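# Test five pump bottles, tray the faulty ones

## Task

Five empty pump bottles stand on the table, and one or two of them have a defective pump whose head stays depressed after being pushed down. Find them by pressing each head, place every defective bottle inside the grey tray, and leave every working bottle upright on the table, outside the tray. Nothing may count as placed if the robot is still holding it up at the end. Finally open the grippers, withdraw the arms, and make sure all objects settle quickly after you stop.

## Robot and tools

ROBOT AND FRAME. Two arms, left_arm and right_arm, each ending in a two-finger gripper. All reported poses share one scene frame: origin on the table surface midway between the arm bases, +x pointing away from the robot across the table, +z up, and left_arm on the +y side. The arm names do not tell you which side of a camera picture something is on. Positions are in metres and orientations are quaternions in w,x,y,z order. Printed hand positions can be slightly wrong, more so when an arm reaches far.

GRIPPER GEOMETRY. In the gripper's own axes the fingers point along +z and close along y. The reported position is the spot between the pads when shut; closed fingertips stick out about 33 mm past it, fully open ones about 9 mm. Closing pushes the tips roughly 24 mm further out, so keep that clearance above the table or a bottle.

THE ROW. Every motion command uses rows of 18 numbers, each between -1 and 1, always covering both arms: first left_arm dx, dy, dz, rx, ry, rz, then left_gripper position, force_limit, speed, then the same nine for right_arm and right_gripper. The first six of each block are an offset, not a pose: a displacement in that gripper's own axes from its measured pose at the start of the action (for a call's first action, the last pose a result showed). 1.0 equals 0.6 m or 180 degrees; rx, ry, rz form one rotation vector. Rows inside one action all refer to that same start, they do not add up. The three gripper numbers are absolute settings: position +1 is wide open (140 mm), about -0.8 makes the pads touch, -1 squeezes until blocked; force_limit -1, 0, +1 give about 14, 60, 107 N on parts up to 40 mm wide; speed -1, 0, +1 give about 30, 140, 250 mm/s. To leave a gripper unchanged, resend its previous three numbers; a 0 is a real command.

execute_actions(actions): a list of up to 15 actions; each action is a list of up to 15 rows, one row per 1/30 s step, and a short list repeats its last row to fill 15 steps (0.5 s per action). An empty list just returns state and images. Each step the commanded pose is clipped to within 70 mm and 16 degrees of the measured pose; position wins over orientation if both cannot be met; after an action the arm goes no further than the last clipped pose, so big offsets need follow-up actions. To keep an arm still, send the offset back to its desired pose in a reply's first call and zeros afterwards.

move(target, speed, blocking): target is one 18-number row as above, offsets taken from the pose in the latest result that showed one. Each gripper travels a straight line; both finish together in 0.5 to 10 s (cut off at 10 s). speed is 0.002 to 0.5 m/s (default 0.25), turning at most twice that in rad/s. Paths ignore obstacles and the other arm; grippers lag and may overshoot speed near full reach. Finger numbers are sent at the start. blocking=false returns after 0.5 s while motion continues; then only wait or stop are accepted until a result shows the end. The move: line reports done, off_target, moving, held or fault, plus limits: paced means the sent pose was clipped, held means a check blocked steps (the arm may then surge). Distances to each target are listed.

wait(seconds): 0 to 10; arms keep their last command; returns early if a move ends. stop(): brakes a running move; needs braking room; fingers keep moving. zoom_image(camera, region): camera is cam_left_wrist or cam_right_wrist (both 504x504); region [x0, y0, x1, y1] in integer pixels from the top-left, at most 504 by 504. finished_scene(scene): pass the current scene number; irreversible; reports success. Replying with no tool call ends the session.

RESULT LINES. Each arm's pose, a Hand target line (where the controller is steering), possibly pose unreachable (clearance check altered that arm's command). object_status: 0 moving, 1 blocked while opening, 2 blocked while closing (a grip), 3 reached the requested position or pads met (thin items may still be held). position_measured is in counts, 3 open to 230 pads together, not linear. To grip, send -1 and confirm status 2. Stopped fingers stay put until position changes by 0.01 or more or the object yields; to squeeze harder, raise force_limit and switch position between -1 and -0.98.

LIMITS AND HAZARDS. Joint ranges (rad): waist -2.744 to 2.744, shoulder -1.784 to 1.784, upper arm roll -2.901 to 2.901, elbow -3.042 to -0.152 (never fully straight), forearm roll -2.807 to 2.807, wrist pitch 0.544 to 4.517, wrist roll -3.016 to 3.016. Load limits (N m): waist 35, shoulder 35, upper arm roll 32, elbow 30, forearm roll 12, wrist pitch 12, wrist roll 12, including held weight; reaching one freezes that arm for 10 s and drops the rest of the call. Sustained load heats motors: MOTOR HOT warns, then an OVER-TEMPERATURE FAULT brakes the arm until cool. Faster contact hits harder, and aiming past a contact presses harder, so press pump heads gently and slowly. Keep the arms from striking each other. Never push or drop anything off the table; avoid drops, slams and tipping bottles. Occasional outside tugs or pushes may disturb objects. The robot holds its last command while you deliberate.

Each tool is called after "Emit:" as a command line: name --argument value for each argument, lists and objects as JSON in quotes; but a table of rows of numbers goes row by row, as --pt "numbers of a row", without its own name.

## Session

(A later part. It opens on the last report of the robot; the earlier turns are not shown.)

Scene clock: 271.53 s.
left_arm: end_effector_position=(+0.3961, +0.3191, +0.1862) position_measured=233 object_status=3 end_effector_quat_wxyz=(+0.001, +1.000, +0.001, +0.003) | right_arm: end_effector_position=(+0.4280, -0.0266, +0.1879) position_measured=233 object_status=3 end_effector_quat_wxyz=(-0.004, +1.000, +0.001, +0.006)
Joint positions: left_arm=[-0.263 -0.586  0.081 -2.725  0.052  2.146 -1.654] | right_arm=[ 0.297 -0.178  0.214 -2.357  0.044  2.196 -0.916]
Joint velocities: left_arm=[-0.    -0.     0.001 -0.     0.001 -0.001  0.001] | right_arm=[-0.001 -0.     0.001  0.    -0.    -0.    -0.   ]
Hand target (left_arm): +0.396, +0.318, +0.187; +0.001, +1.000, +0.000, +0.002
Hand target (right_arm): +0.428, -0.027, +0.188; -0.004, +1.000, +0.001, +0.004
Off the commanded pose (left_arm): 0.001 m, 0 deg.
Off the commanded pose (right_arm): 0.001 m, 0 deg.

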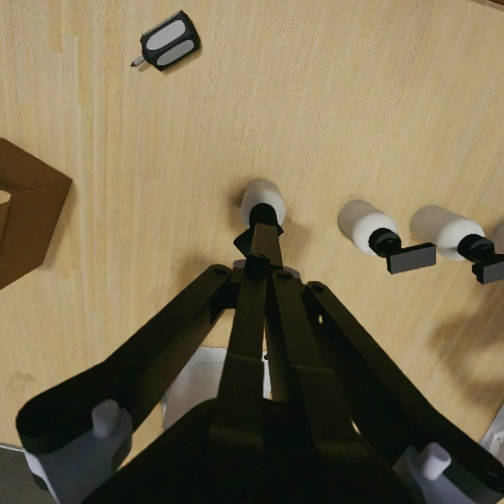

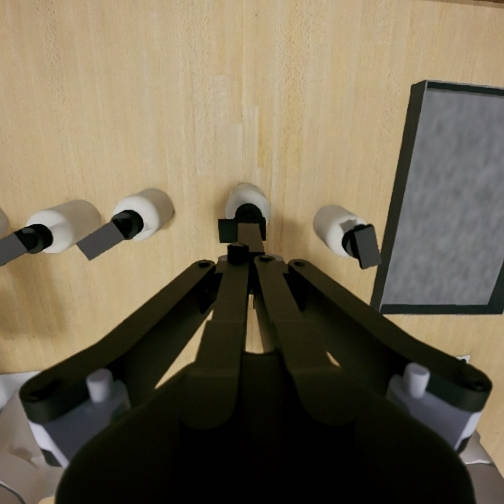

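Emit:
move --target '[0.0060,0.2152,0.0042,0.0006,-0.0019,0.0006,-1,0,1, -0.0337,0.1890,0.0147,-0.0025,-0.0038,0.0006,0.1,-0.2,0.5]' --speed 0.2

Scene clock: 306.07 s.
left_arm: end_effector_position=(+0.3983, +0.1954, +0.1818) position_measured=233 object_status=3 end_effector_quat_wxyz=(-0.006, +1.000, -0.007, -0.002) | right_arm: end_effector_position=(+0.4075, -0.1384, +0.1786) position_measured=117 object_status=3 end_effector_quat_wxyz=(-0.001, +1.000, -0.006, -0.001)
Joint positions: left_arm=[-0.342 -0.47  -0.174 -2.641 -0.083  2.166 -1.865] | right_arm=[ 0.266 -0.4    0.062 -2.598  0.033  2.199 -1.08 ]
Joint velocities: left_arm=[ 0.005  0.    -0.006 -0.001 -0.004  0.    -0.027] | right_arm=[-0.001 -0.002 -0.001 -0.     0.     0.    -0.024]
Hand target (left_arm): +0.400, +0.194, +0.183; -0.004, +1.000, +0.001, -0.000
Hand target (right_arm): +0.407, -0.140, +0.178; -0.000, +1.000, +0.000, -0.000
Off the commanded pose (left_arm): 0.006 m, 1 deg.
Off the commanded pose (right_arm): 0.002 m, 1 deg.
move: off_target (left_arm)

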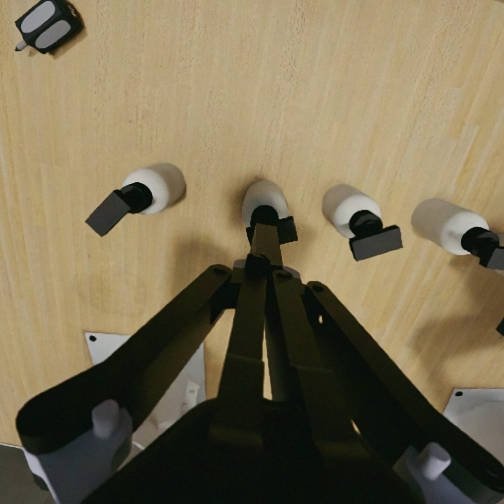

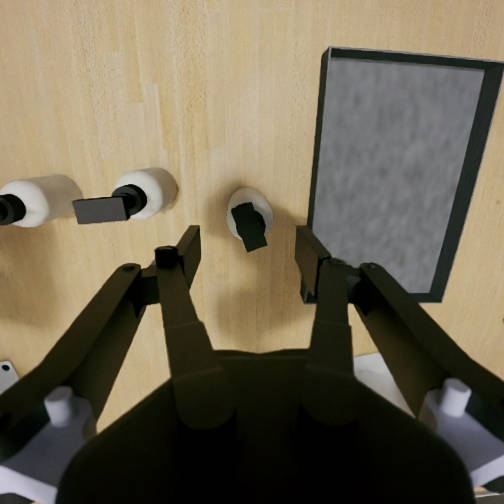

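Emit:
execute_actions --actions '[]'

Emit:
zoom_image --camera "cam_left_wrist" --region '[215, 175, 320, 275]'

Emit:
zoom_image --camera "cam_right_wrist" --region '[190, 175, 310, 275]'

Emit:
zoom_image --camera "cam_left_wrist" --region '[310, 175, 415, 275]'

Scene clock: 308.73 s.
left_arm: end_effector_position=(+0.3984, +0.1953, +0.1819) position_measured=233 object_status=3 end_effector_quat_wxyz=(-0.006, +1.000, -0.003, -0.002) | right_arm: end_effector_position=(+0.4075, -0.1385, +0.1786) position_measured=117 object_status=3 end_effector_quat_wxyz=(-0.001, +1.000, -0.003, -0.001)
Joint positions: left_arm=[-0.341 -0.47  -0.174 -2.641 -0.083  2.166 -1.873] | right_arm=[ 0.266 -0.4    0.062 -2.599  0.033  2.199 -1.087]
Joint velocities: left_arm=[ 0.     0.001  0.    -0.     0.002 -0.    -0.001] | right_arm=[-0.     0.     0.001 -0.    -0.001 -0.    -0.001]
Hand target (left_arm): +0.400, +0.194, +0.183; -0.004, +1.000, +0.001, -0.000
Hand target (right_arm): +0.407, -0.140, +0.178; -0.000, +1.000, +0.000, -0.000
Off the commanded pose (left_arm): 0.006 m, 1 deg.
Off the commanded pose (right_arm): 0.002 m, 0 deg.

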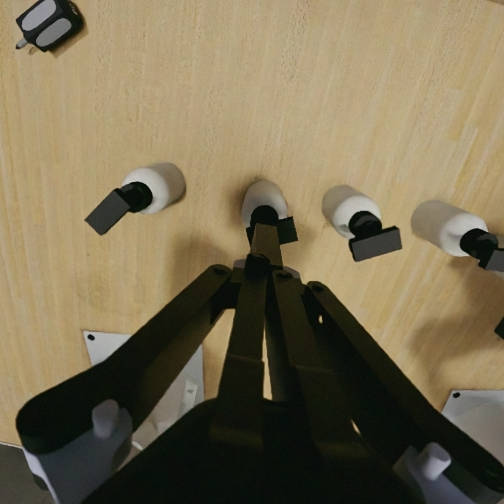

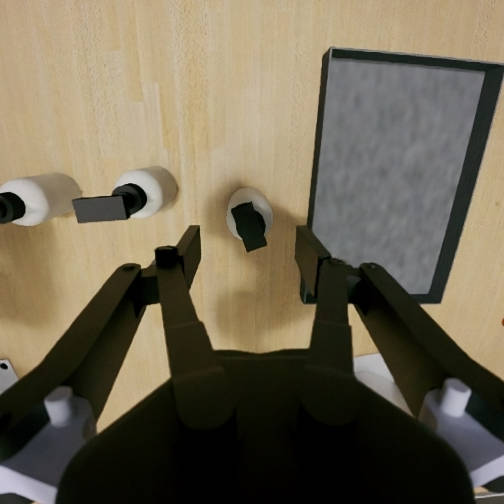

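Region (215, 175, 320, 275) of cam_left_wrist's 504x504 image, scaled by 4.800, with more detail than that image has; it fills the top 480 rows of this view, and the rest is white.

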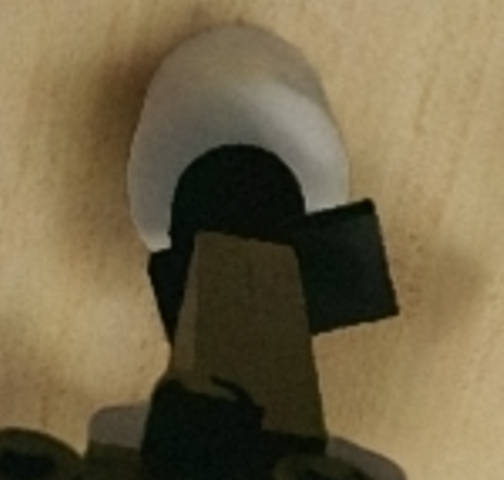

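Region (190, 175, 310, 275) of cam_right_wrist's 504x504 image, scaled by 4.200, with more detail than that image has.

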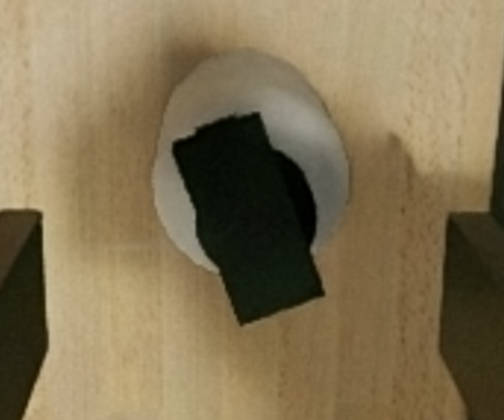

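Region (310, 175, 415, 275) of cam_left_wrist's 504x504 image, scaled by 4.800, with more detail than that image has; it fills the top 480 rows of this view, and the rest is white.

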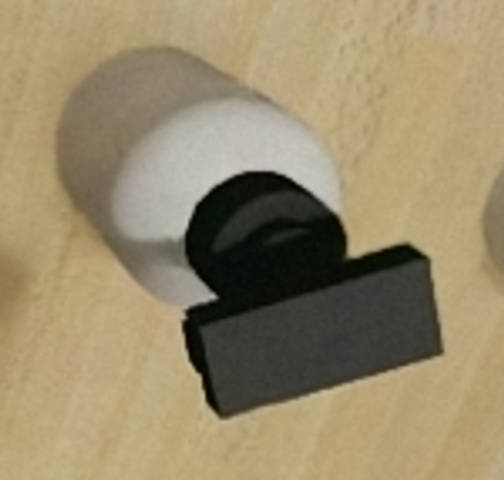

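Emit:
move --target '[-0.0028,0.0015,0.0557,-0.0038,0.0013,-0.0019,-1,0,1, 0.0020,0.0041,0.1727,-0.0006,0.0006,-0.0019,0.1,-0.2,0.5]' --speed 0.14

Emit:
execute_actions --actions '[[[-0.0042,-0.0017,0.0063,0,0,0,-1,0,1,0,0,0,0,0,0,-1,-0.2,0],[-0.0042,-0.0017,0.003,0,0,0,-1,0,1,0,0,0,0,0,0,-1,-0.2,0],[-0.0052,-0.0021,-0.0019,0,0,0,-1,0,1,0,0,0,0,0,0,-1,-0.2,0],[-0.0068,-0.0027,-0.0081,0,0,0,-1,0,1,0,0,0,0,0,0,-1,-0.2,0],[-0.0088,-0.0035,-0.0151,0,0,0,-1,0,1,0,0,0,0,0,0,-1,-0.2,0],[-0.0105,-0.0042,-0.0225,0,0,0,-1,0,1,0,0,0,0,0,0,-1,-0.2,0],[-0.0115,-0.0046,-0.0299,0,0,0,-1,0,1,0,0,0,0,0,0,-1,-0.2,0],[-0.0115,-0.0046,-0.0369,0,0,0,-1,0,1,0,0,0,0,0,0,-1,-0.2,0],[-0.0105,-0.0042,-0.0431,0,0,0,-1,0,1,0,0,0,0,0,0,-1,-0.2,0],[-0.0085,-0.0034,-0.0481,0,0,0,-1,0,1,0,0,0,0,0,0,-1,-0.2,0],[-0.0065,-0.0026,-0.0513,0,0,0,-1,0,1,0,0,0,0,0,0,-1,-0.2,0],[-0.0045,-0.0018,-0.0525,0,0,0,-1,0,1,0,0,0,0,0,0,-1,-0.2,0],[-0.0025,-0.001,-0.0525,0,0,0,-1,0,1,0,0,0,0,0,0,-1,-0.2,0],[-0.001,-0.0004,-0.0525,0,0,0,-1,0,1,0,0,0,0,0,0,-1,-0.2,0],[0,0,-0.0525,0,0,0,-1,0,1,0,0,0,0,0,0,-1,-0.2,0]]]'

Scene clock: 327.50 s.
left_arm: end_effector_position=(+0.4005, +0.1957, +0.1529) position_measured=233 object_status=3 end_effector_quat_wxyz=(-0.000, +1.000, +0.001, +0.004) | right_arm: end_effector_position=(+0.4075, -0.1411, +0.0753) position_measured=117 object_status=3 end_effector_quat_wxyz=(+0.000, +1.000, -0.001, -0.002)
Joint positions: left_arm=[-0.341 -0.431 -0.174 -2.695 -0.09   2.275 -1.873] | right_arm=[ 0.265 -0.189  0.062 -2.71   0.023  2.519 -1.087]
Joint velocities: left_arm=[-0.    -0.001 -0.002  0.001 -0.     0.003  0.001] | right_arm=[ 0.    -0.     0.001  0.001 -0.001  0.01   0.   ]
Hand target (left_arm): +0.397, +0.196, +0.149; -0.001, +1.000, +0.001, -0.000
Hand target (right_arm): +0.409, -0.141, +0.075; +0.000, +1.000, -0.000, +0.001
Off the commanded pose (left_arm): 0.006 m, 1 deg.
Off the commanded pose (right_arm): 0.001 m, 0 deg.
move: off_target (left_arm)

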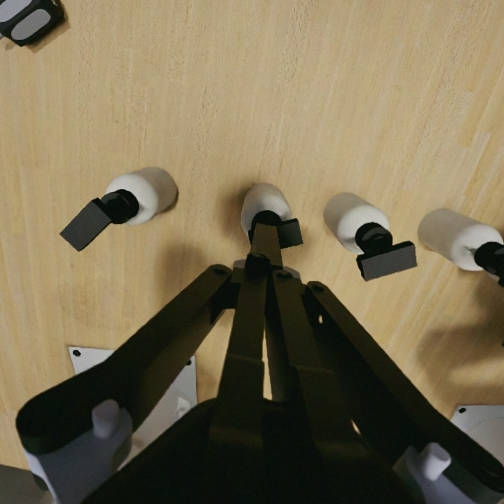

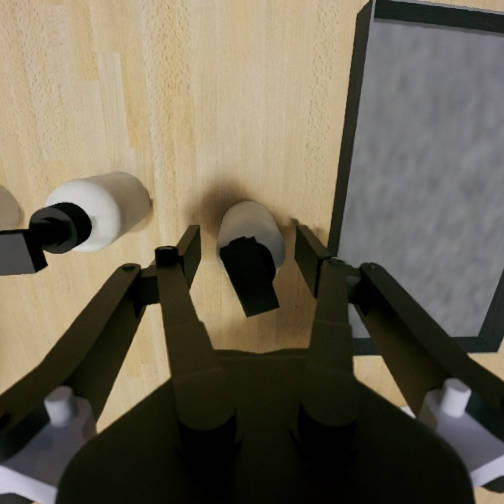

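Scene clock: 328.00 s.
left_arm: end_effector_position=(+0.4037, +0.1941, +0.1850) position_measured=233 object_status=3 end_effector_quat_wxyz=(+0.003, +1.000, +0.002, +0.014) | right_arm: end_effector_position=(+0.4079, -0.1410, +0.0758) position_measured=159 object_status=2 end_effector_quat_wxyz=(-0.000, +1.000, -0.001, -0.001)
Joint positions: left_arm=[-0.344 -0.491 -0.167 -2.659 -0.091  2.2   -1.873] | right_arm=[ 0.265 -0.189  0.062 -2.71   0.023  2.519 -1.087]
Joint velocities: left_arm=[-0.     0.046 -0.001  0.097  0.    -0.105  0.001] | right_arm=[-0.    -0.     0.     0.     0.002 -0.002  0.001]
Hand target (left_arm): +0.400, +0.195, +0.184; +0.000, +1.000, +0.000, +0.004
Hand target (right_arm): +0.408, -0.141, +0.075; +0.000, +1.000, -0.001, -0.002
Off the commanded pose (left_arm): 0.004 m, 1 deg.
Off the commanded pose (right_arm): 0.001 m, 0 deg.

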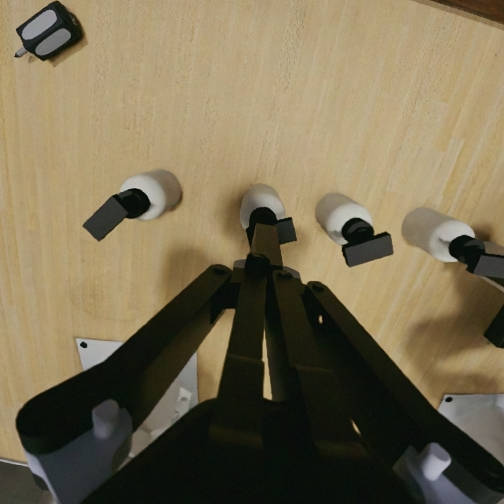

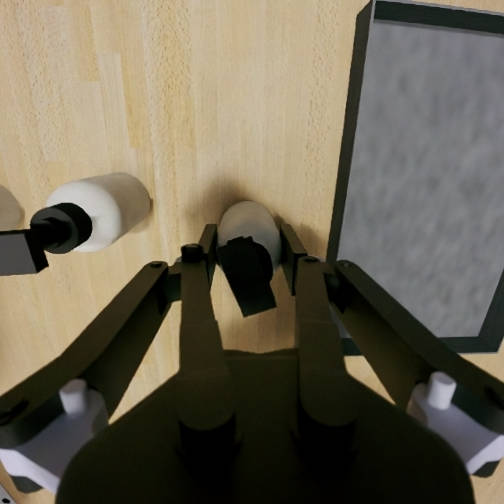

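Emit:
execute_actions --actions '[]'

Emit:
zoom_image --camera "cam_left_wrist" --region '[215, 175, 320, 275]'

Scene clock: 330.53 s.
left_arm: end_effector_position=(+0.3997, +0.1949, +0.1839) position_measured=233 object_status=3 end_effector_quat_wxyz=(+0.000, +1.000, +0.002, +0.005) | right_arm: end_effector_position=(+0.4105, -0.1409, +0.0768) position_measured=159 object_status=2 end_effector_quat_wxyz=(-0.002, +1.000, -0.002, +0.001)
Joint positions: left_arm=[-0.344 -0.486 -0.167 -2.653 -0.091  2.181 -1.873] | right_arm=[ 0.264 -0.19   0.061 -2.708  0.023  2.523 -1.087]
Joint velocities: left_arm=[ 0.001  0.001 -0.     0.001  0.001  0.    -0.002] | right_arm=[ 0.001  0.001  0.     0.001 -0.    -0.001 -0.   ]
Hand target (left_arm): +0.400, +0.195, +0.184; +0.000, +1.000, +0.000, +0.004
Hand target (right_arm): +0.408, -0.141, +0.075; +0.000, +1.000, -0.001, -0.002
Off the commanded pose (left_arm): 0.001 m, 0 deg.
Off the commanded pose (right_arm): 0.003 m, 0 deg.

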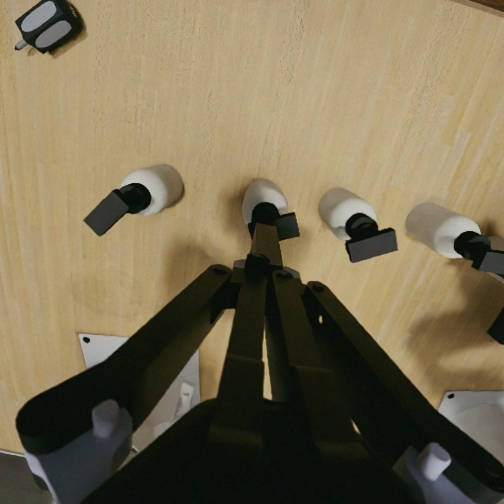

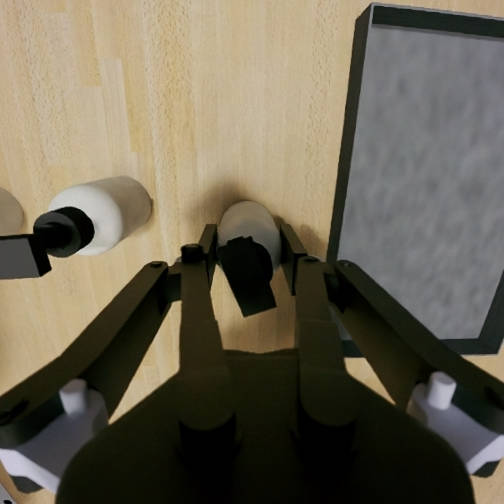

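Region (215, 175, 320, 275) of cam_left_wrist's 504x504 image, scaled by 4.800, with more detail than that image has; it fills the top 480 rows of this view, and the rest is white.

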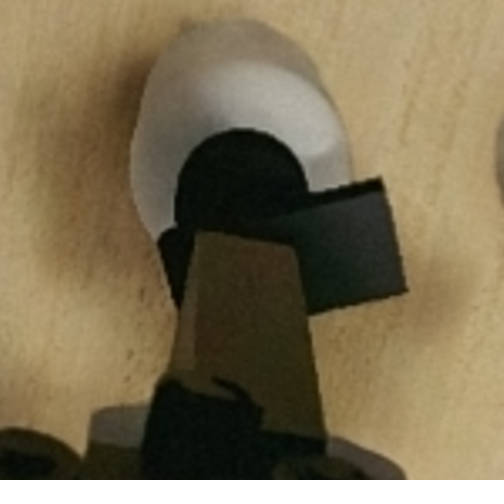

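Emit:
move --target '[0.0248,0.1700,-0.0005,0,-0.0032,0.0013,-1,0,1, 0.0585,0.1560,-0.1558,-0.0013,-0.0006,-0.0013,-1,-0.2,0]' --speed 0.25

Scene clock: 335.73 s.
left_arm: end_effector_position=(+0.4149, +0.0963, +0.1841) position_measured=233 object_status=3 end_effector_quat_wxyz=(-0.004, +1.000, -0.007, +0.000) | right_arm: end_effector_position=(+0.4444, -0.2335, +0.1695) position_measured=159 object_status=2 end_effector_quat_wxyz=(-0.002, +1.000, -0.007, +0.001)
Joint positions: left_arm=[-0.36  -0.295 -0.344 -2.469 -0.112  2.184 -2.041] | right_arm=[ 0.177 -0.393 -0.102 -2.618 -0.046  2.23  -1.272]
Joint velocities: left_arm=[ 0.001 -0.    -0.002  0.002  0.002  0.    -0.027] | right_arm=[-0.001 -0.     0.001  0.001  0.001 -0.01  -0.028]
Hand target (left_arm): +0.416, +0.096, +0.185; -0.003, +1.000, +0.000, +0.001
Hand target (right_arm): +0.444, -0.235, +0.170; -0.000, +1.000, +0.000, +0.000
Off the commanded pose (left_arm): 0.003 m, 1 deg.
Off the commanded pose (right_arm): 0.002 m, 1 deg.
move: done

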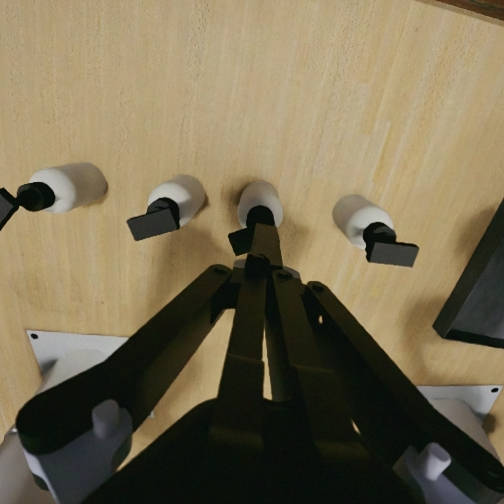

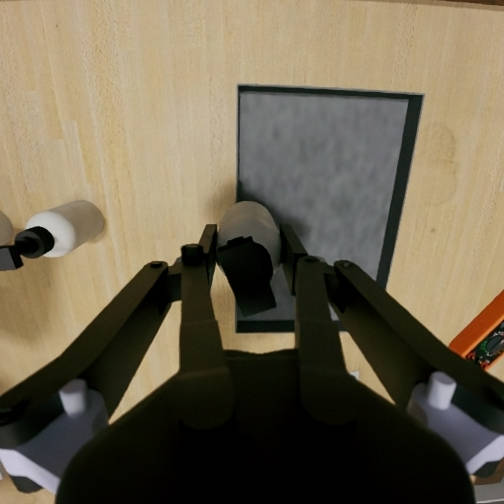

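Emit:
execute_actions --actions '[]'

Emit:
zoom_image --camera "cam_left_wrist" --region '[215, 175, 320, 275]'

Scene clock: 336.90 s.
left_arm: end_effector_position=(+0.4149, +0.0963, +0.1842) position_measured=233 object_status=3 end_effector_quat_wxyz=(-0.004, +1.000, -0.003, +0.000) | right_arm: end_effector_position=(+0.4441, -0.2336, +0.1695) position_measured=159 object_status=2 end_effector_quat_wxyz=(-0.002, +1.000, -0.003, +0.001)
Joint positions: left_arm=[-0.359 -0.295 -0.344 -2.468 -0.112  2.184 -2.048] | right_arm=[ 0.177 -0.393 -0.102 -2.617 -0.046  2.228 -1.281]
Joint velocities: left_arm=[ 0.001  0.001 -0.    -0.    -0.001  0.    -0.002] | right_arm=[ 0.    -0.002  0.     0.    -0.     0.    -0.   ]
Hand target (left_arm): +0.416, +0.096, +0.185; -0.003, +1.000, +0.000, +0.001
Hand target (right_arm): +0.444, -0.235, +0.170; -0.000, +1.000, +0.000, +0.000
Off the commanded pose (left_arm): 0.003 m, 1 deg.
Off the commanded pose (right_arm): 0.002 m, 0 deg.

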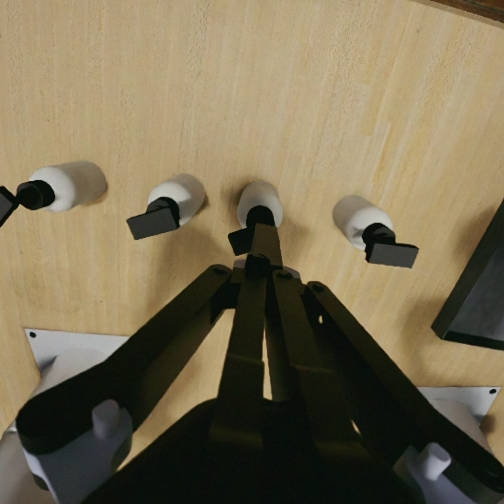

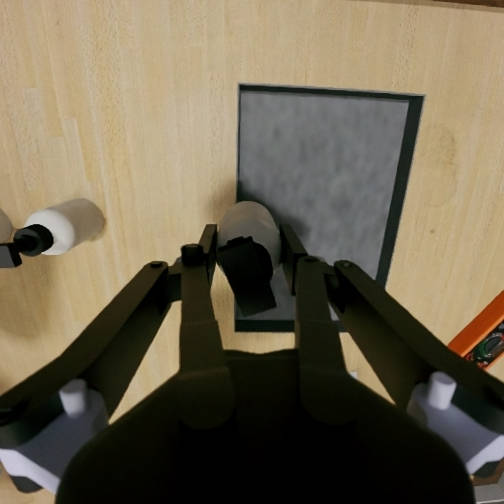

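Region (215, 175, 320, 275) of cam_left_wrist's 504x504 image, scaled by 4.800, with more detail than that image has; it fills the top 480 rows of this view, and the rest is white.

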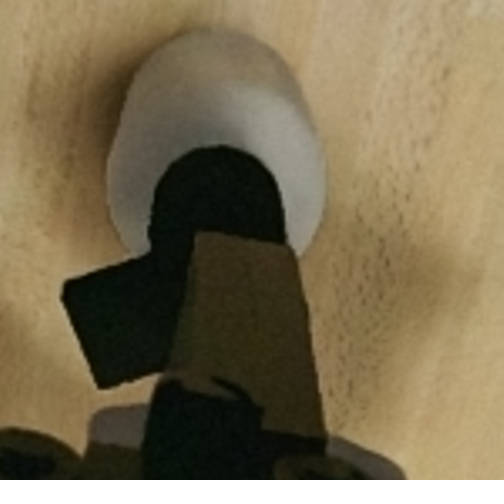

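Emit:
move --target '[-0.0057,-0.0065,0.0620,-0.0025,0,-0.0019,-1,0,1, 0.0685,0.1193,0.1513,-0.0013,-0.0006,-0.0019,-1,-0.2,0]' --speed 0.15

Emit:
execute_actions --actions '[[[-0.0049,-0.0032,0.008,0,0,0,-1,0,1,0,0,0,0,0,0,0.1,-0.2,0],[-0.0049,-0.0032,0.0046,0,0,0,-1,0,1,0,0,0,0,0,0,0.1,-0.2,0],[-0.0059,-0.0038,-0.0005,0,0,0,-1,0,1,0,0,0,0,0,0,0.1,-0.2,0],[-0.0075,-0.0049,-0.0068,0,0,0,-1,0,1,0,0,0,0,0,0,0.1,-0.2,0],[-0.0096,-0.0063,-0.014,0,0,0,-1,0,1,0,0,0,0,0,0,0.1,-0.2,0],[-0.0113,-0.0074,-0.0217,0,0,0,-1,0,1,0,0,0,0,0,0,0.1,-0.2,0],[-0.0121,-0.0079,-0.0293,0,0,0,-1,0,1,0,0,0,0,0,0,0.1,-0.2,0],[-0.0121,-0.0079,-0.0365,0,0,0,-1,0,1,0,0,0,0,0,0,0.1,-0.2,0],[-0.0109,-0.0071,-0.0429,0,0,0,-1,0,1,0,0,0,0,0,0,0.1,-0.2,0],[-0.0088,-0.0057,-0.0479,0,0,0,-1,0,1,0,0,0,0,0,0,0.1,-0.2,0],[-0.0067,-0.0044,-0.0513,0,0,0,-1,0,1,0,0,0,0,0,0,0.1,-0.2,0],[-0.0046,-0.003,-0.0525,0,0,0,-1,0,1,0,0,0,0,0,0,0.1,-0.2,0],[-0.0025,-0.0016,-0.0525,0,0,0,-1,0,1,0,0,0,0,0,0,0.1,-0.2,0],[-0.001,-0.0007,-0.0525,0,0,0,-1,0,1,0,0,0,0,0,0,0.1,-0.2,0],[0,0,-0.0525,0,0,0,-1,0,1,0,0,0,0,0,0,0.1,-0.2,0]]]'

Scene clock: 353.70 s.
left_arm: end_effector_position=(+0.4162, +0.0989, +0.1530) position_measured=233 object_status=3 end_effector_quat_wxyz=(+0.002, +1.000, -0.000, +0.006) | right_arm: end_effector_position=(+0.4820, -0.3064, +0.0780) position_measured=159 object_status=2 end_effector_quat_wxyz=(+0.003, +1.000, -0.005, -0.003)
Joint positions: left_arm=[-0.359 -0.26  -0.344 -2.529 -0.112  2.293 -2.049] | right_arm=[ 0.126 -0.122 -0.242 -2.622 -0.057  2.497 -1.456]
Joint velocities: left_arm=[-0.001  0.001  0.     0.002 -0.001  0.003  0.001] | right_arm=[ 0.002 -0.001 -0.001  0.     0.002  0.007 -0.031]
Hand target (left_arm): +0.412, +0.101, +0.147; -0.000, +1.000, +0.001, +0.001
Hand target (right_arm): +0.485, -0.306, +0.079; +0.001, +1.000, -0.000, +0.000
Off the commanded pose (left_arm): 0.008 m, 1 deg.
Off the commanded pose (right_arm): 0.003 m, 1 deg.
move: off_target (left_arm)

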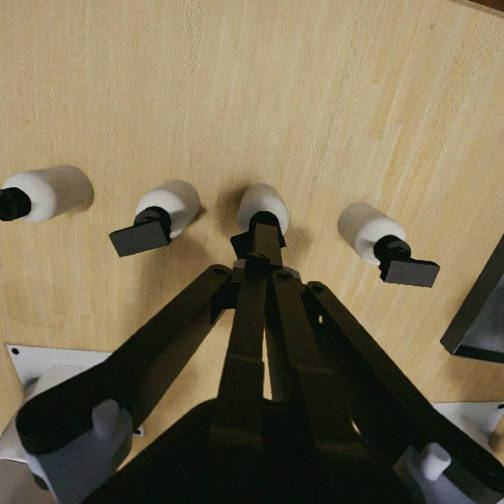

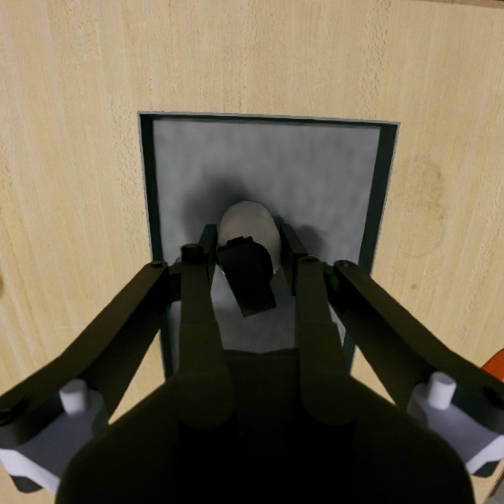

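Scene clock: 354.20 s.
left_arm: end_effector_position=(+0.4187, +0.0973, +0.1854) position_measured=233 object_status=3 end_effector_quat_wxyz=(+0.007, +1.000, +0.002, +0.016) | right_arm: end_effector_position=(+0.4820, -0.3064, +0.0780) position_measured=117 object_status=3 end_effector_quat_wxyz=(+0.003, +1.000, -0.004, -0.003)
Joint positions: left_arm=[-0.365 -0.32  -0.332 -2.499 -0.124  2.226 -2.044] | right_arm=[ 0.126 -0.122 -0.242 -2.622 -0.057  2.497 -1.456]
Joint velocities: left_arm=[-0.001  0.048  0.001  0.113  0.001 -0.104 -0.002] | right_arm=[ 0.001  0.     0.001 -0.     0.     0.001 -0.001]
Hand target (left_arm): +0.415, +0.099, +0.184; +0.003, +1.000, -0.001, +0.006
Hand target (right_arm): +0.482, -0.306, +0.078; +0.003, +1.000, -0.005, -0.003
Off the commanded pose (left_arm): 0.003 m, 1 deg.
Off the commanded pose (right_arm): 0.000 m, 0 deg.

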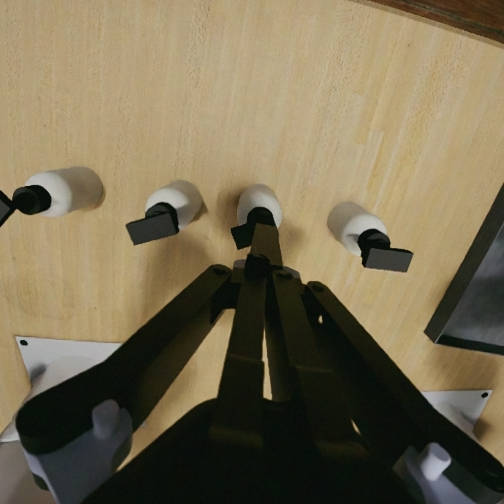

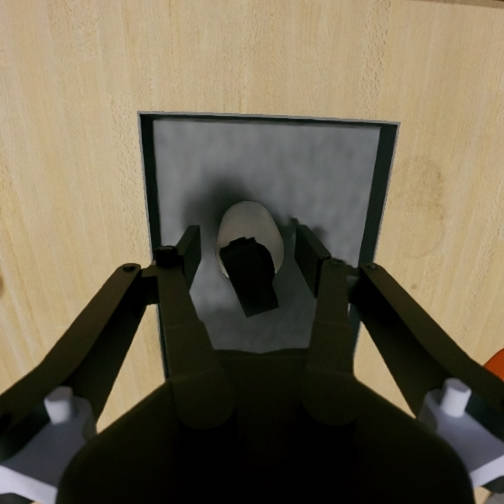

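Emit:
execute_actions --actions '[]'

Emit:
zoom_image --camera "cam_left_wrist" --region '[215, 175, 320, 275]'

Scene clock: 355.43 s.
left_arm: end_effector_position=(+0.4150, +0.0983, +0.1841) position_measured=233 object_status=3 end_effector_quat_wxyz=(+0.004, +1.000, +0.002, +0.007) | right_arm: end_effector_position=(+0.4820, -0.3064, +0.0780) position_measured=117 object_status=3 end_effector_quat_wxyz=(+0.003, +1.000, -0.004, -0.003)
Joint positions: left_arm=[-0.365 -0.314 -0.332 -2.492 -0.124  2.207 -2.044] | right_arm=[ 0.126 -0.122 -0.242 -2.622 -0.057  2.497 -1.456]
Joint velocities: left_arm=[-0.001  0.002  0.    -0.001 -0.    -0.    -0.001] | right_arm=[ 0.001  0.001  0.001 -0.001 -0.    -0.    -0.   ]
Hand target (left_arm): +0.415, +0.099, +0.184; +0.003, +1.000, -0.001, +0.006
Hand target (right_arm): +0.482, -0.306, +0.078; +0.003, +1.000, -0.005, -0.003
Off the commanded pose (left_arm): 0.001 m, 0 deg.
Off the commanded pose (right_arm): 0.000 m, 0 deg.

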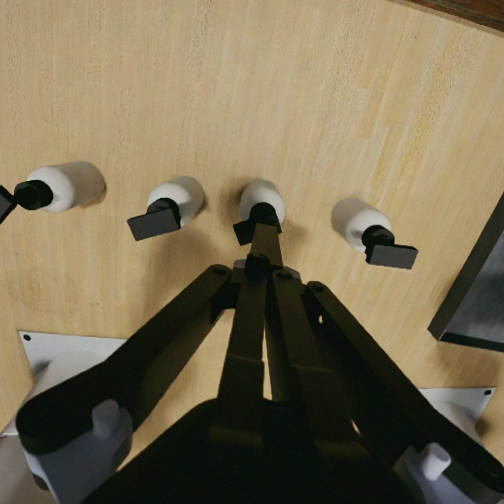

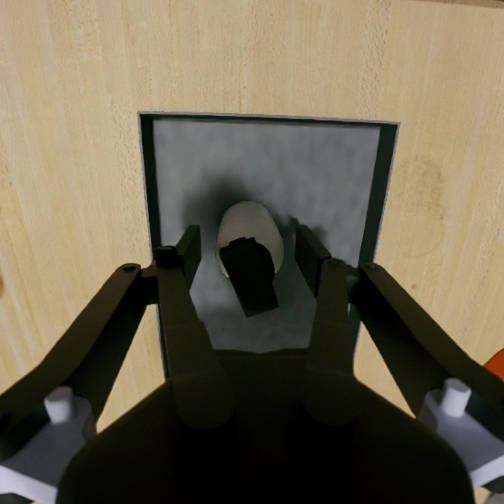

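Region (215, 175, 320, 275) of cam_left_wrist's 504x504 image, scaled by 4.800, with more detail than that image has; it fills the top 480 rows of this view, and the rest is white.

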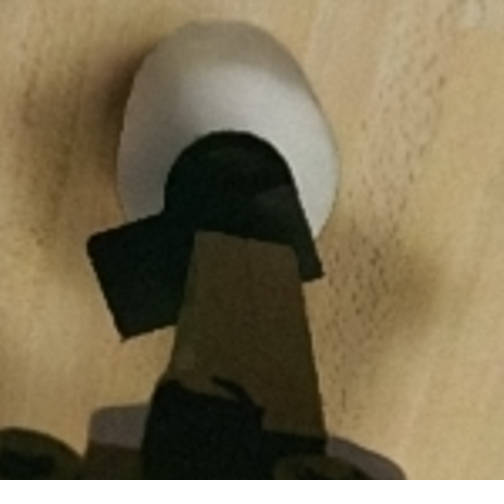

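Emit:
move --target '[0.0048,-0.0002,0.1903,0.0009,-0.0052,0.2235,0.12,-0.2,1, 0,0,-0.195,0.0019,0.0019,-0.0025,0.1,-0.2,0]' --speed 0.33

Scene clock: 399.50 s.
left_arm: end_effector_position=(+0.4227, +0.0996, +0.0718) position_measured=114 object_status=3 end_effector_quat_wxyz=(-0.005, +0.942, -0.335, -0.000) | right_arm: end_effector_position=(+0.4826, -0.3044, +0.1939) position_measured=117 object_status=3 end_effector_quat_wxyz=(-0.003, +1.000, +0.000, +0.000)
Joint positions: left_arm=[-0.431 -0.056 -0.27  -2.568 -0.009  2.511 -1.44 ] | right_arm=[ 0.121 -0.345 -0.224 -2.5   -0.084  2.162 -1.441]
Joint velocities: left_arm=[ 0.001 -0.001 -0.     0.001 -0.005  0.001  0.035] | right_arm=[-0.001  0.001 -0.001  0.001 -0.001 -0.001  0.001]
Hand target (left_arm): +0.422, +0.100, +0.071; -0.004, +0.940, -0.341, -0.000
Hand target (right_arm): +0.483, -0.305, +0.195; -0.001, +1.000, -0.000, -0.000
Off the commanded pose (left_arm): 0.004 m, 1 deg.
Off the commanded pose (right_arm): 0.002 m, 0 deg.
move: off_target (left_arm)

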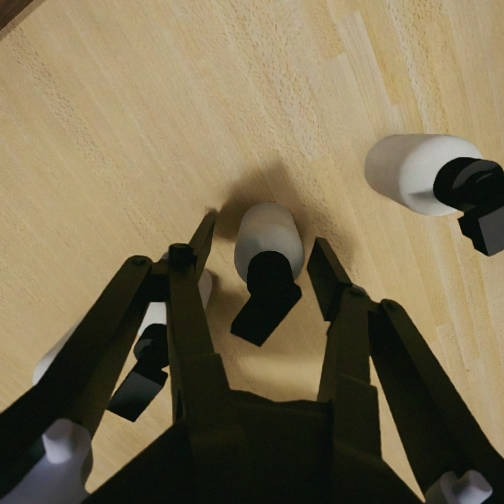

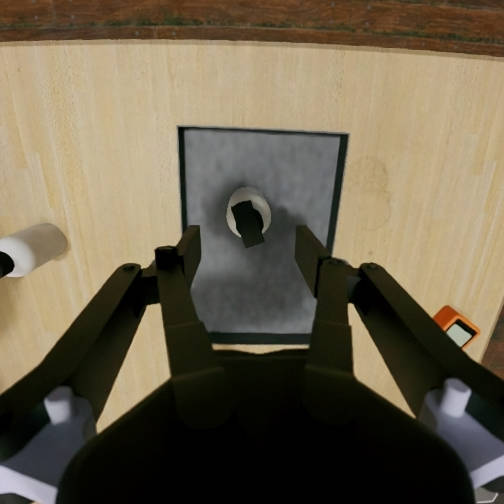

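Emit:
execute_actions --actions '[[[-0.0007,0.0025,0.0005,0,0,0,0.12,-0.2,1,0,0,0,0,0,0,0.1,-0.2,0],[-0.0014,0.005,0.001,0,0,0,0.12,-0.2,1,0,0,0,0,0,0,0.1,-0.2,0],[-0.002,0.0075,0.001,0,0,0,0.12,-0.2,1,0,0,0,0,0,0,0.1,-0.2,0],[-0.002,0.0085,0.001,0,0,0,-1,-0.2,0,0,0,0,0,0,0,0.1,-0.2,0]]]'

Scene clock: 405.90 s.
left_arm: end_effector_position=(+0.4200, +0.0972, +0.0718) position_measured=160 object_status=0 end_effector_quat_wxyz=(-0.005, +0.941, -0.338, -0.000) | right_arm: end_effector_position=(+0.4826, -0.3044, +0.1939) position_measured=117 object_status=3 end_effector_quat_wxyz=(-0.003, +1.000, +0.000, +0.000)
Joint positions: left_arm=[-0.433 -0.058 -0.276 -2.571 -0.01   2.512 -1.44 ] | right_arm=[ 0.121 -0.345 -0.224 -2.5   -0.084  2.162 -1.441]
Joint velocities: left_arm=[ 0.    -0.     0.001  0.    -0.    -0.    -0.01 ] | right_arm=[ 0.001  0.    -0.001  0.    -0.001  0.001  0.002]
Hand target (left_arm): +0.419, +0.097, +0.071; -0.005, +0.942, -0.335, -0.000
Hand target (right_arm): +0.483, -0.304, +0.194; -0.003, +1.000, +0.000, +0.000
Off the commanded pose (left_arm): 0.002 m, 0 deg.
Off the commanded pose (right_arm): 0.000 m, 0 deg.

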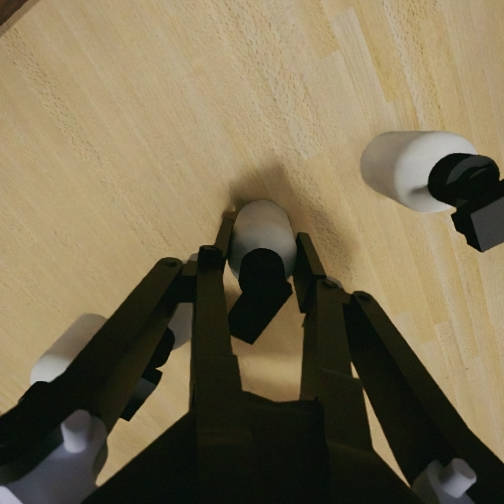

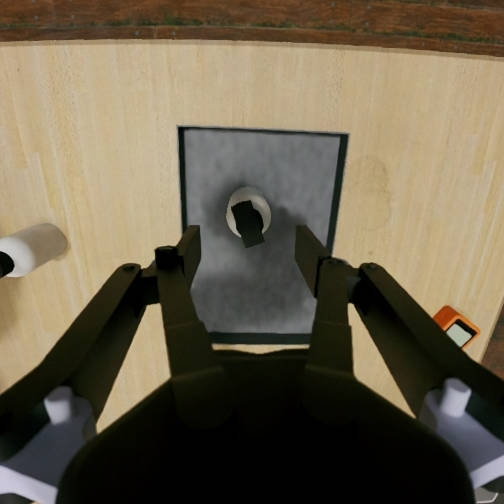

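Emit:
execute_actions --actions '[]'

Emit:
move --target '[0.0233,0.0792,-0.2812,0,0,0,-1,-0.2,0, -0.0543,0.2677,-0.0933,0,0,0,0.1,-0.2,0]' --speed 0.3

Scene clock: 410.30 s.
left_arm: end_effector_position=(+0.4198, +0.0972, +0.0717) position_measured=160 object_status=2 end_effector_quat_wxyz=(-0.005, +0.942, -0.337, -0.000) | right_arm: end_effector_position=(+0.4826, -0.3044, +0.1939) position_measured=117 object_status=3 end_effector_quat_wxyz=(-0.003, +1.000, +0.000, +0.000)
Joint positions: left_arm=[-0.433 -0.058 -0.276 -2.571 -0.01   2.512 -1.444] | right_arm=[ 0.121 -0.345 -0.224 -2.5   -0.084  2.162 -1.441]
Joint velocities: left_arm=[-0.001 -0.    -0.001 -0.     0.002  0.     0.   ] | right_arm=[-0.001 -0.    -0.001  0.    -0.001  0.    -0.   ]
Hand target (left_arm): +0.419, +0.097, +0.071; -0.005, +0.942, -0.335, -0.000
Hand target (right_arm): +0.483, -0.304, +0.194; -0.003, +1.000, +0.000, +0.000
Off the commanded pose (left_arm): 0.002 m, 0 deg.
Off the commanded pose (right_arm): 0.000 m, 0 deg.

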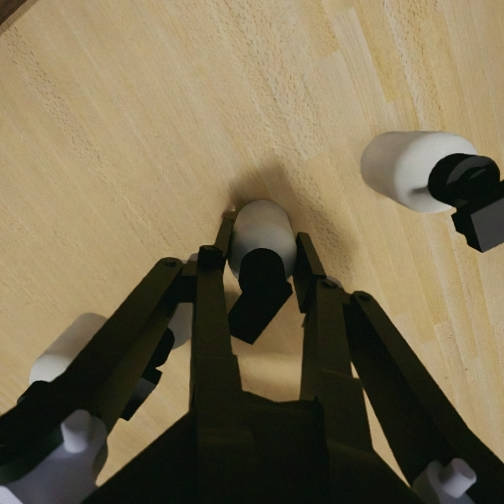

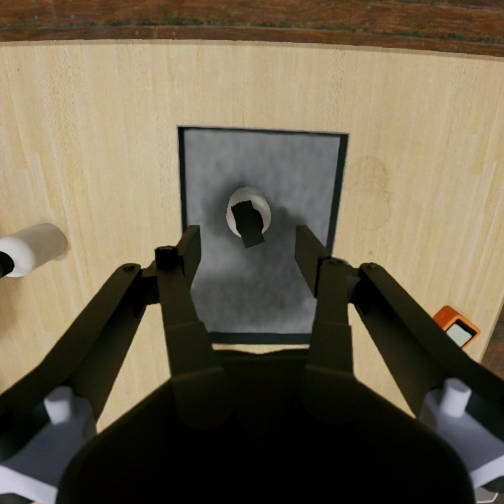

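Scene clock: 411.77 s.
left_arm: end_effector_position=(+0.3978, +0.0502, +0.2385) position_measured=160 object_status=2 end_effector_quat_wxyz=(-0.004, +0.940, -0.342, +0.001) | right_arm: end_effector_position=(+0.4501, -0.4634, +0.2484) position_measured=117 object_status=3 end_effector_quat_wxyz=(-0.004, +1.000, -0.006, +0.001)
Joint positions: left_arm=[-0.494 -0.314 -0.304 -2.344 -0.095  2.041 -1.473] | right_arm=[ 0.01  -0.483 -0.459 -2.433 -0.217  1.986 -1.699]
Joint velocities: left_arm=[-0.    -0.001 -0.001 -0.001 -0.002 -0.007 -0.006] | right_arm=[-0.     0.    -0.001  0.001 -0.001 -0.004 -0.029]
Hand target (left_arm): +0.397, +0.049, +0.239; -0.003, +0.941, -0.339, -0.001
Hand target (right_arm): +0.449, -0.465, +0.249; -0.003, +1.000, +0.001, +0.001
Off the commanded pose (left_arm): 0.003 m, 1 deg.
Off the commanded pose (right_arm): 0.002 m, 1 deg.
move: done

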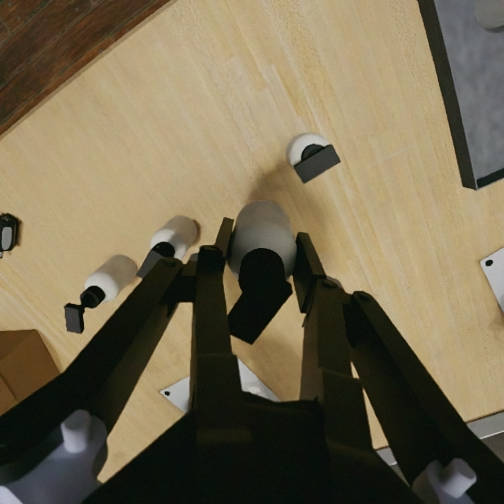

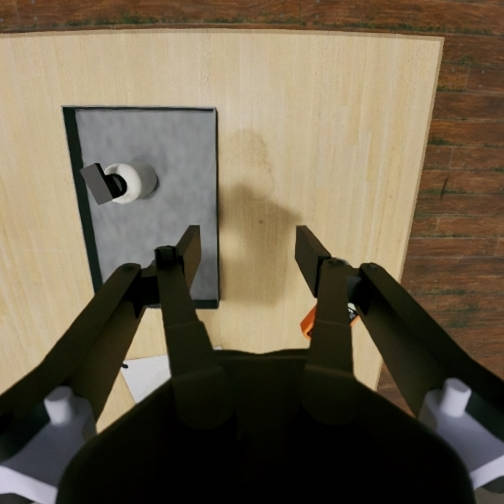

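Emit:
move --target '[0.3087,0.4272,0.0305,0,0,0,-1,-0.2,0, -0.195,0.3967,-0.039,0,0,0.15,0.1,-0.2,0]' --speed 0.35

Scene clock: 418.57 s.
left_arm: end_effector_position=(+0.3782, -0.2627, +0.2182) position_measured=160 object_status=2 end_effector_quat_wxyz=(-0.013, +0.936, -0.352, +0.004) | right_arm: end_effector_position=(+0.3302, -0.6992, +0.2704) position_measured=117 object_status=3 end_effector_quat_wxyz=(-0.004, +0.970, -0.241, +0.003)
Joint positions: left_arm=[-0.876  0.47  -0.426 -1.46   0.222  1.874 -2.041] | right_arm=[-0.258 -0.437 -0.754 -2.26  -0.303  1.918 -1.766]
Joint velocities: left_arm=[-0.003  0.     0.006  0.002 -0.001 -0.01  -0.028] | right_arm=[-0.001  0.001 -0.002 -0.     0.001 -0.    -0.005]
Hand target (left_arm): +0.378, -0.262, +0.218; -0.014, +0.939, -0.345, +0.002
Hand target (right_arm): +0.329, -0.699, +0.270; -0.004, +0.971, -0.239, +0.001
Off the commanded pose (left_arm): 0.004 m, 2 deg.
Off the commanded pose (right_arm): 0.001 m, 0 deg.
move: off_target (left_arm)

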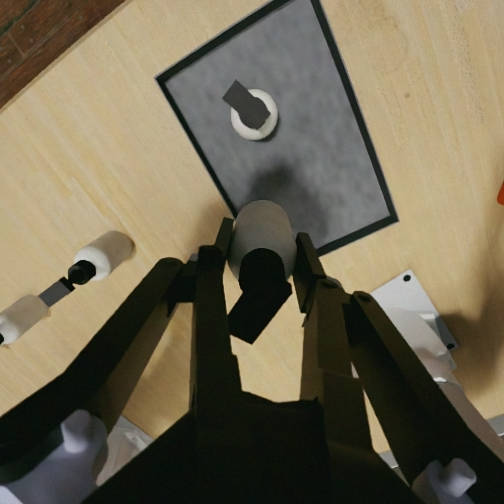

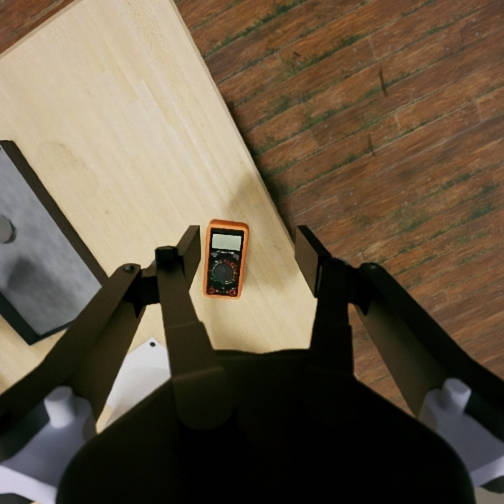

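Emit:
move --target '[0.0298,0.0612,0.2422,-0.0063,-0.0004,-0.0034,-1,-0.2,0, 0,0,0,0,0,0,0.1,-0.2,0]' --speed 0.18

Scene clock: 429.67 s.
left_arm: end_effector_position=(+0.3718, -0.2988, +0.0728) position_measured=160 object_status=2 end_effector_quat_wxyz=(-0.006, +0.937, -0.350, -0.002) | right_arm: end_effector_position=(+0.3302, -0.6992, +0.2705) position_measured=117 object_status=3 end_effector_quat_wxyz=(-0.004, +0.971, -0.241, +0.003)
Joint positions: left_arm=[-0.946  0.702 -0.376 -1.471  0.288  2.107 -2.106] | right_arm=[-0.258 -0.437 -0.754 -2.26  -0.303  1.918 -1.768]
Joint velocities: left_arm=[-0.005  0.001  0.007  0.     0.     0.009 -0.009] | right_arm=[-0.    -0.001  0.    -0.     0.    -0.001 -0.002]
Hand target (left_arm): +0.373, -0.301, +0.073; -0.005, +0.938, -0.346, +0.001
Hand target (right_arm): +0.330, -0.699, +0.270; -0.004, +0.970, -0.241, +0.003
Off the commanded pose (left_arm): 0.002 m, 1 deg.
Off the commanded pose (right_arm): 0.000 m, 0 deg.
move: done

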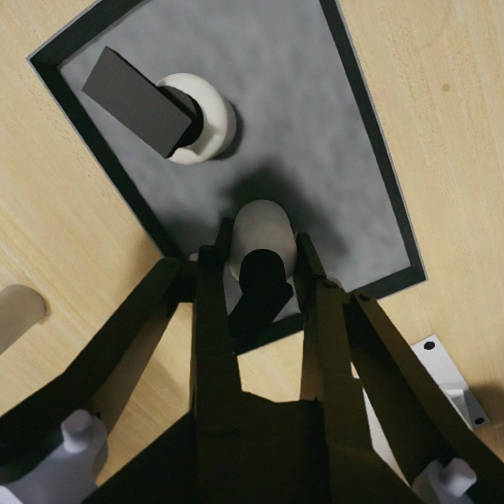

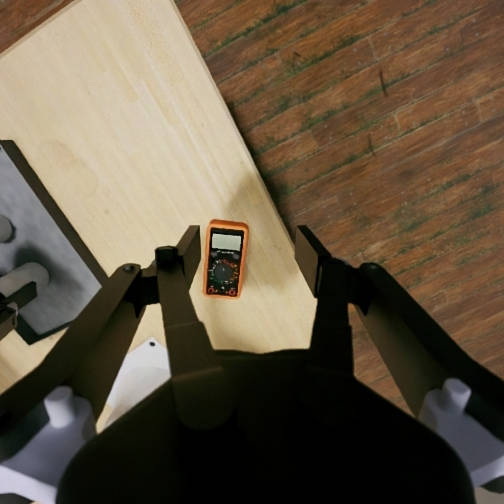

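Emit:
zoom_image --camera "cam_right_wrist" --region '[0, 200, 110, 350]'

Region (0, 200, 110, 350) of cam_right_wrist's 504x504 image, scaled by 3.360, with more detail than that image has; it fills the left 370 columns of this view, and the rest is white.

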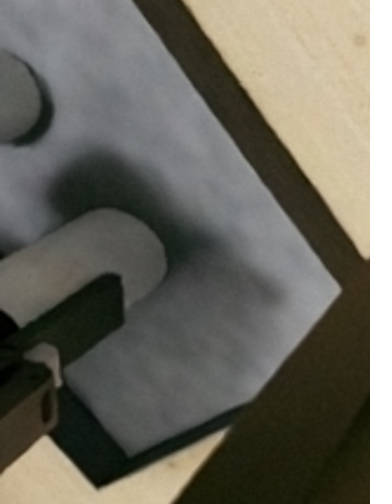

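Emit:
execute_actions --actions '[[[0,0,0.001,0,0,0,-1,-0.2,0,0,0,0,0,0,0,0.1,-0.2,0],[0,0,0.0025,0,0,0,-1,-0.2,0,0,0,0,0,0,0,0.1,-0.2,0],[0,0,0.004,0,0,0,-1,-0.2,0,0,0,0,0,0,0,0.1,-0.2,0],[0,0,0.0055,0,0,0,-1,-0.2,0,0,0,0,0,0,0,0.1,-0.2,0],[0,0,0.0067,0,0,0,-1,-0.2,0,0,0,0,0,0,0,0.1,-0.2,0],[0,0,0.0067,0,0,0,-1,-0.2,0,0,0,0,0,0,0,0.1,-0.2,0],[0,0,0.0067,0,0,0,-1,-0.2,0,0,0,0,0,0,0,0.1,-0.2,0],[0,0,0.0067,0,0,0,0.15,-0.2,0.4,0,0,0,0,0,0,0.1,-0.2,0]]]'

Scene clock: 435.23 s.
left_arm: end_effector_position=(+0.3715, -0.2991, +0.0705) position_measured=110 object_status=0 end_effector_quat_wxyz=(-0.006, +0.937, -0.349, -0.002) | right_arm: end_effector_position=(+0.3302, -0.6992, +0.2705) position_measured=117 object_status=3 end_effector_quat_wxyz=(-0.004, +0.971, -0.241, +0.003)
Joint positions: left_arm=[-0.946  0.705 -0.375 -1.47   0.288  2.11  -2.109] | right_arm=[-0.258 -0.437 -0.754 -2.26  -0.303  1.918 -1.768]
Joint velocities: left_arm=[-0.001  0.005 -0.001  0.     0.001 -0.    -0.   ] | right_arm=[ 0.     0.001 -0.001 -0.    -0.001  0.001  0.   ]
Hand target (left_arm): +0.372, -0.299, +0.069; -0.006, +0.937, -0.350, -0.002
Hand target (right_arm): +0.330, -0.699, +0.270; -0.004, +0.971, -0.241, +0.003
Off the commanded pose (left_arm): 0.002 m, 0 deg.
Off the commanded pose (right_arm): 0.000 m, 0 deg.

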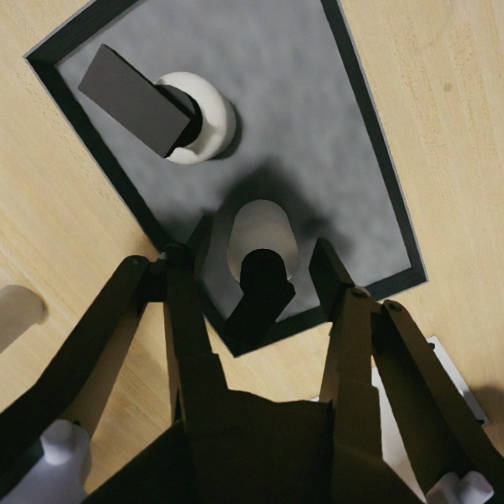

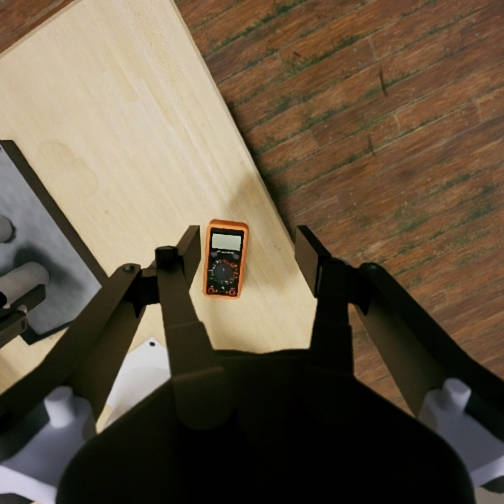

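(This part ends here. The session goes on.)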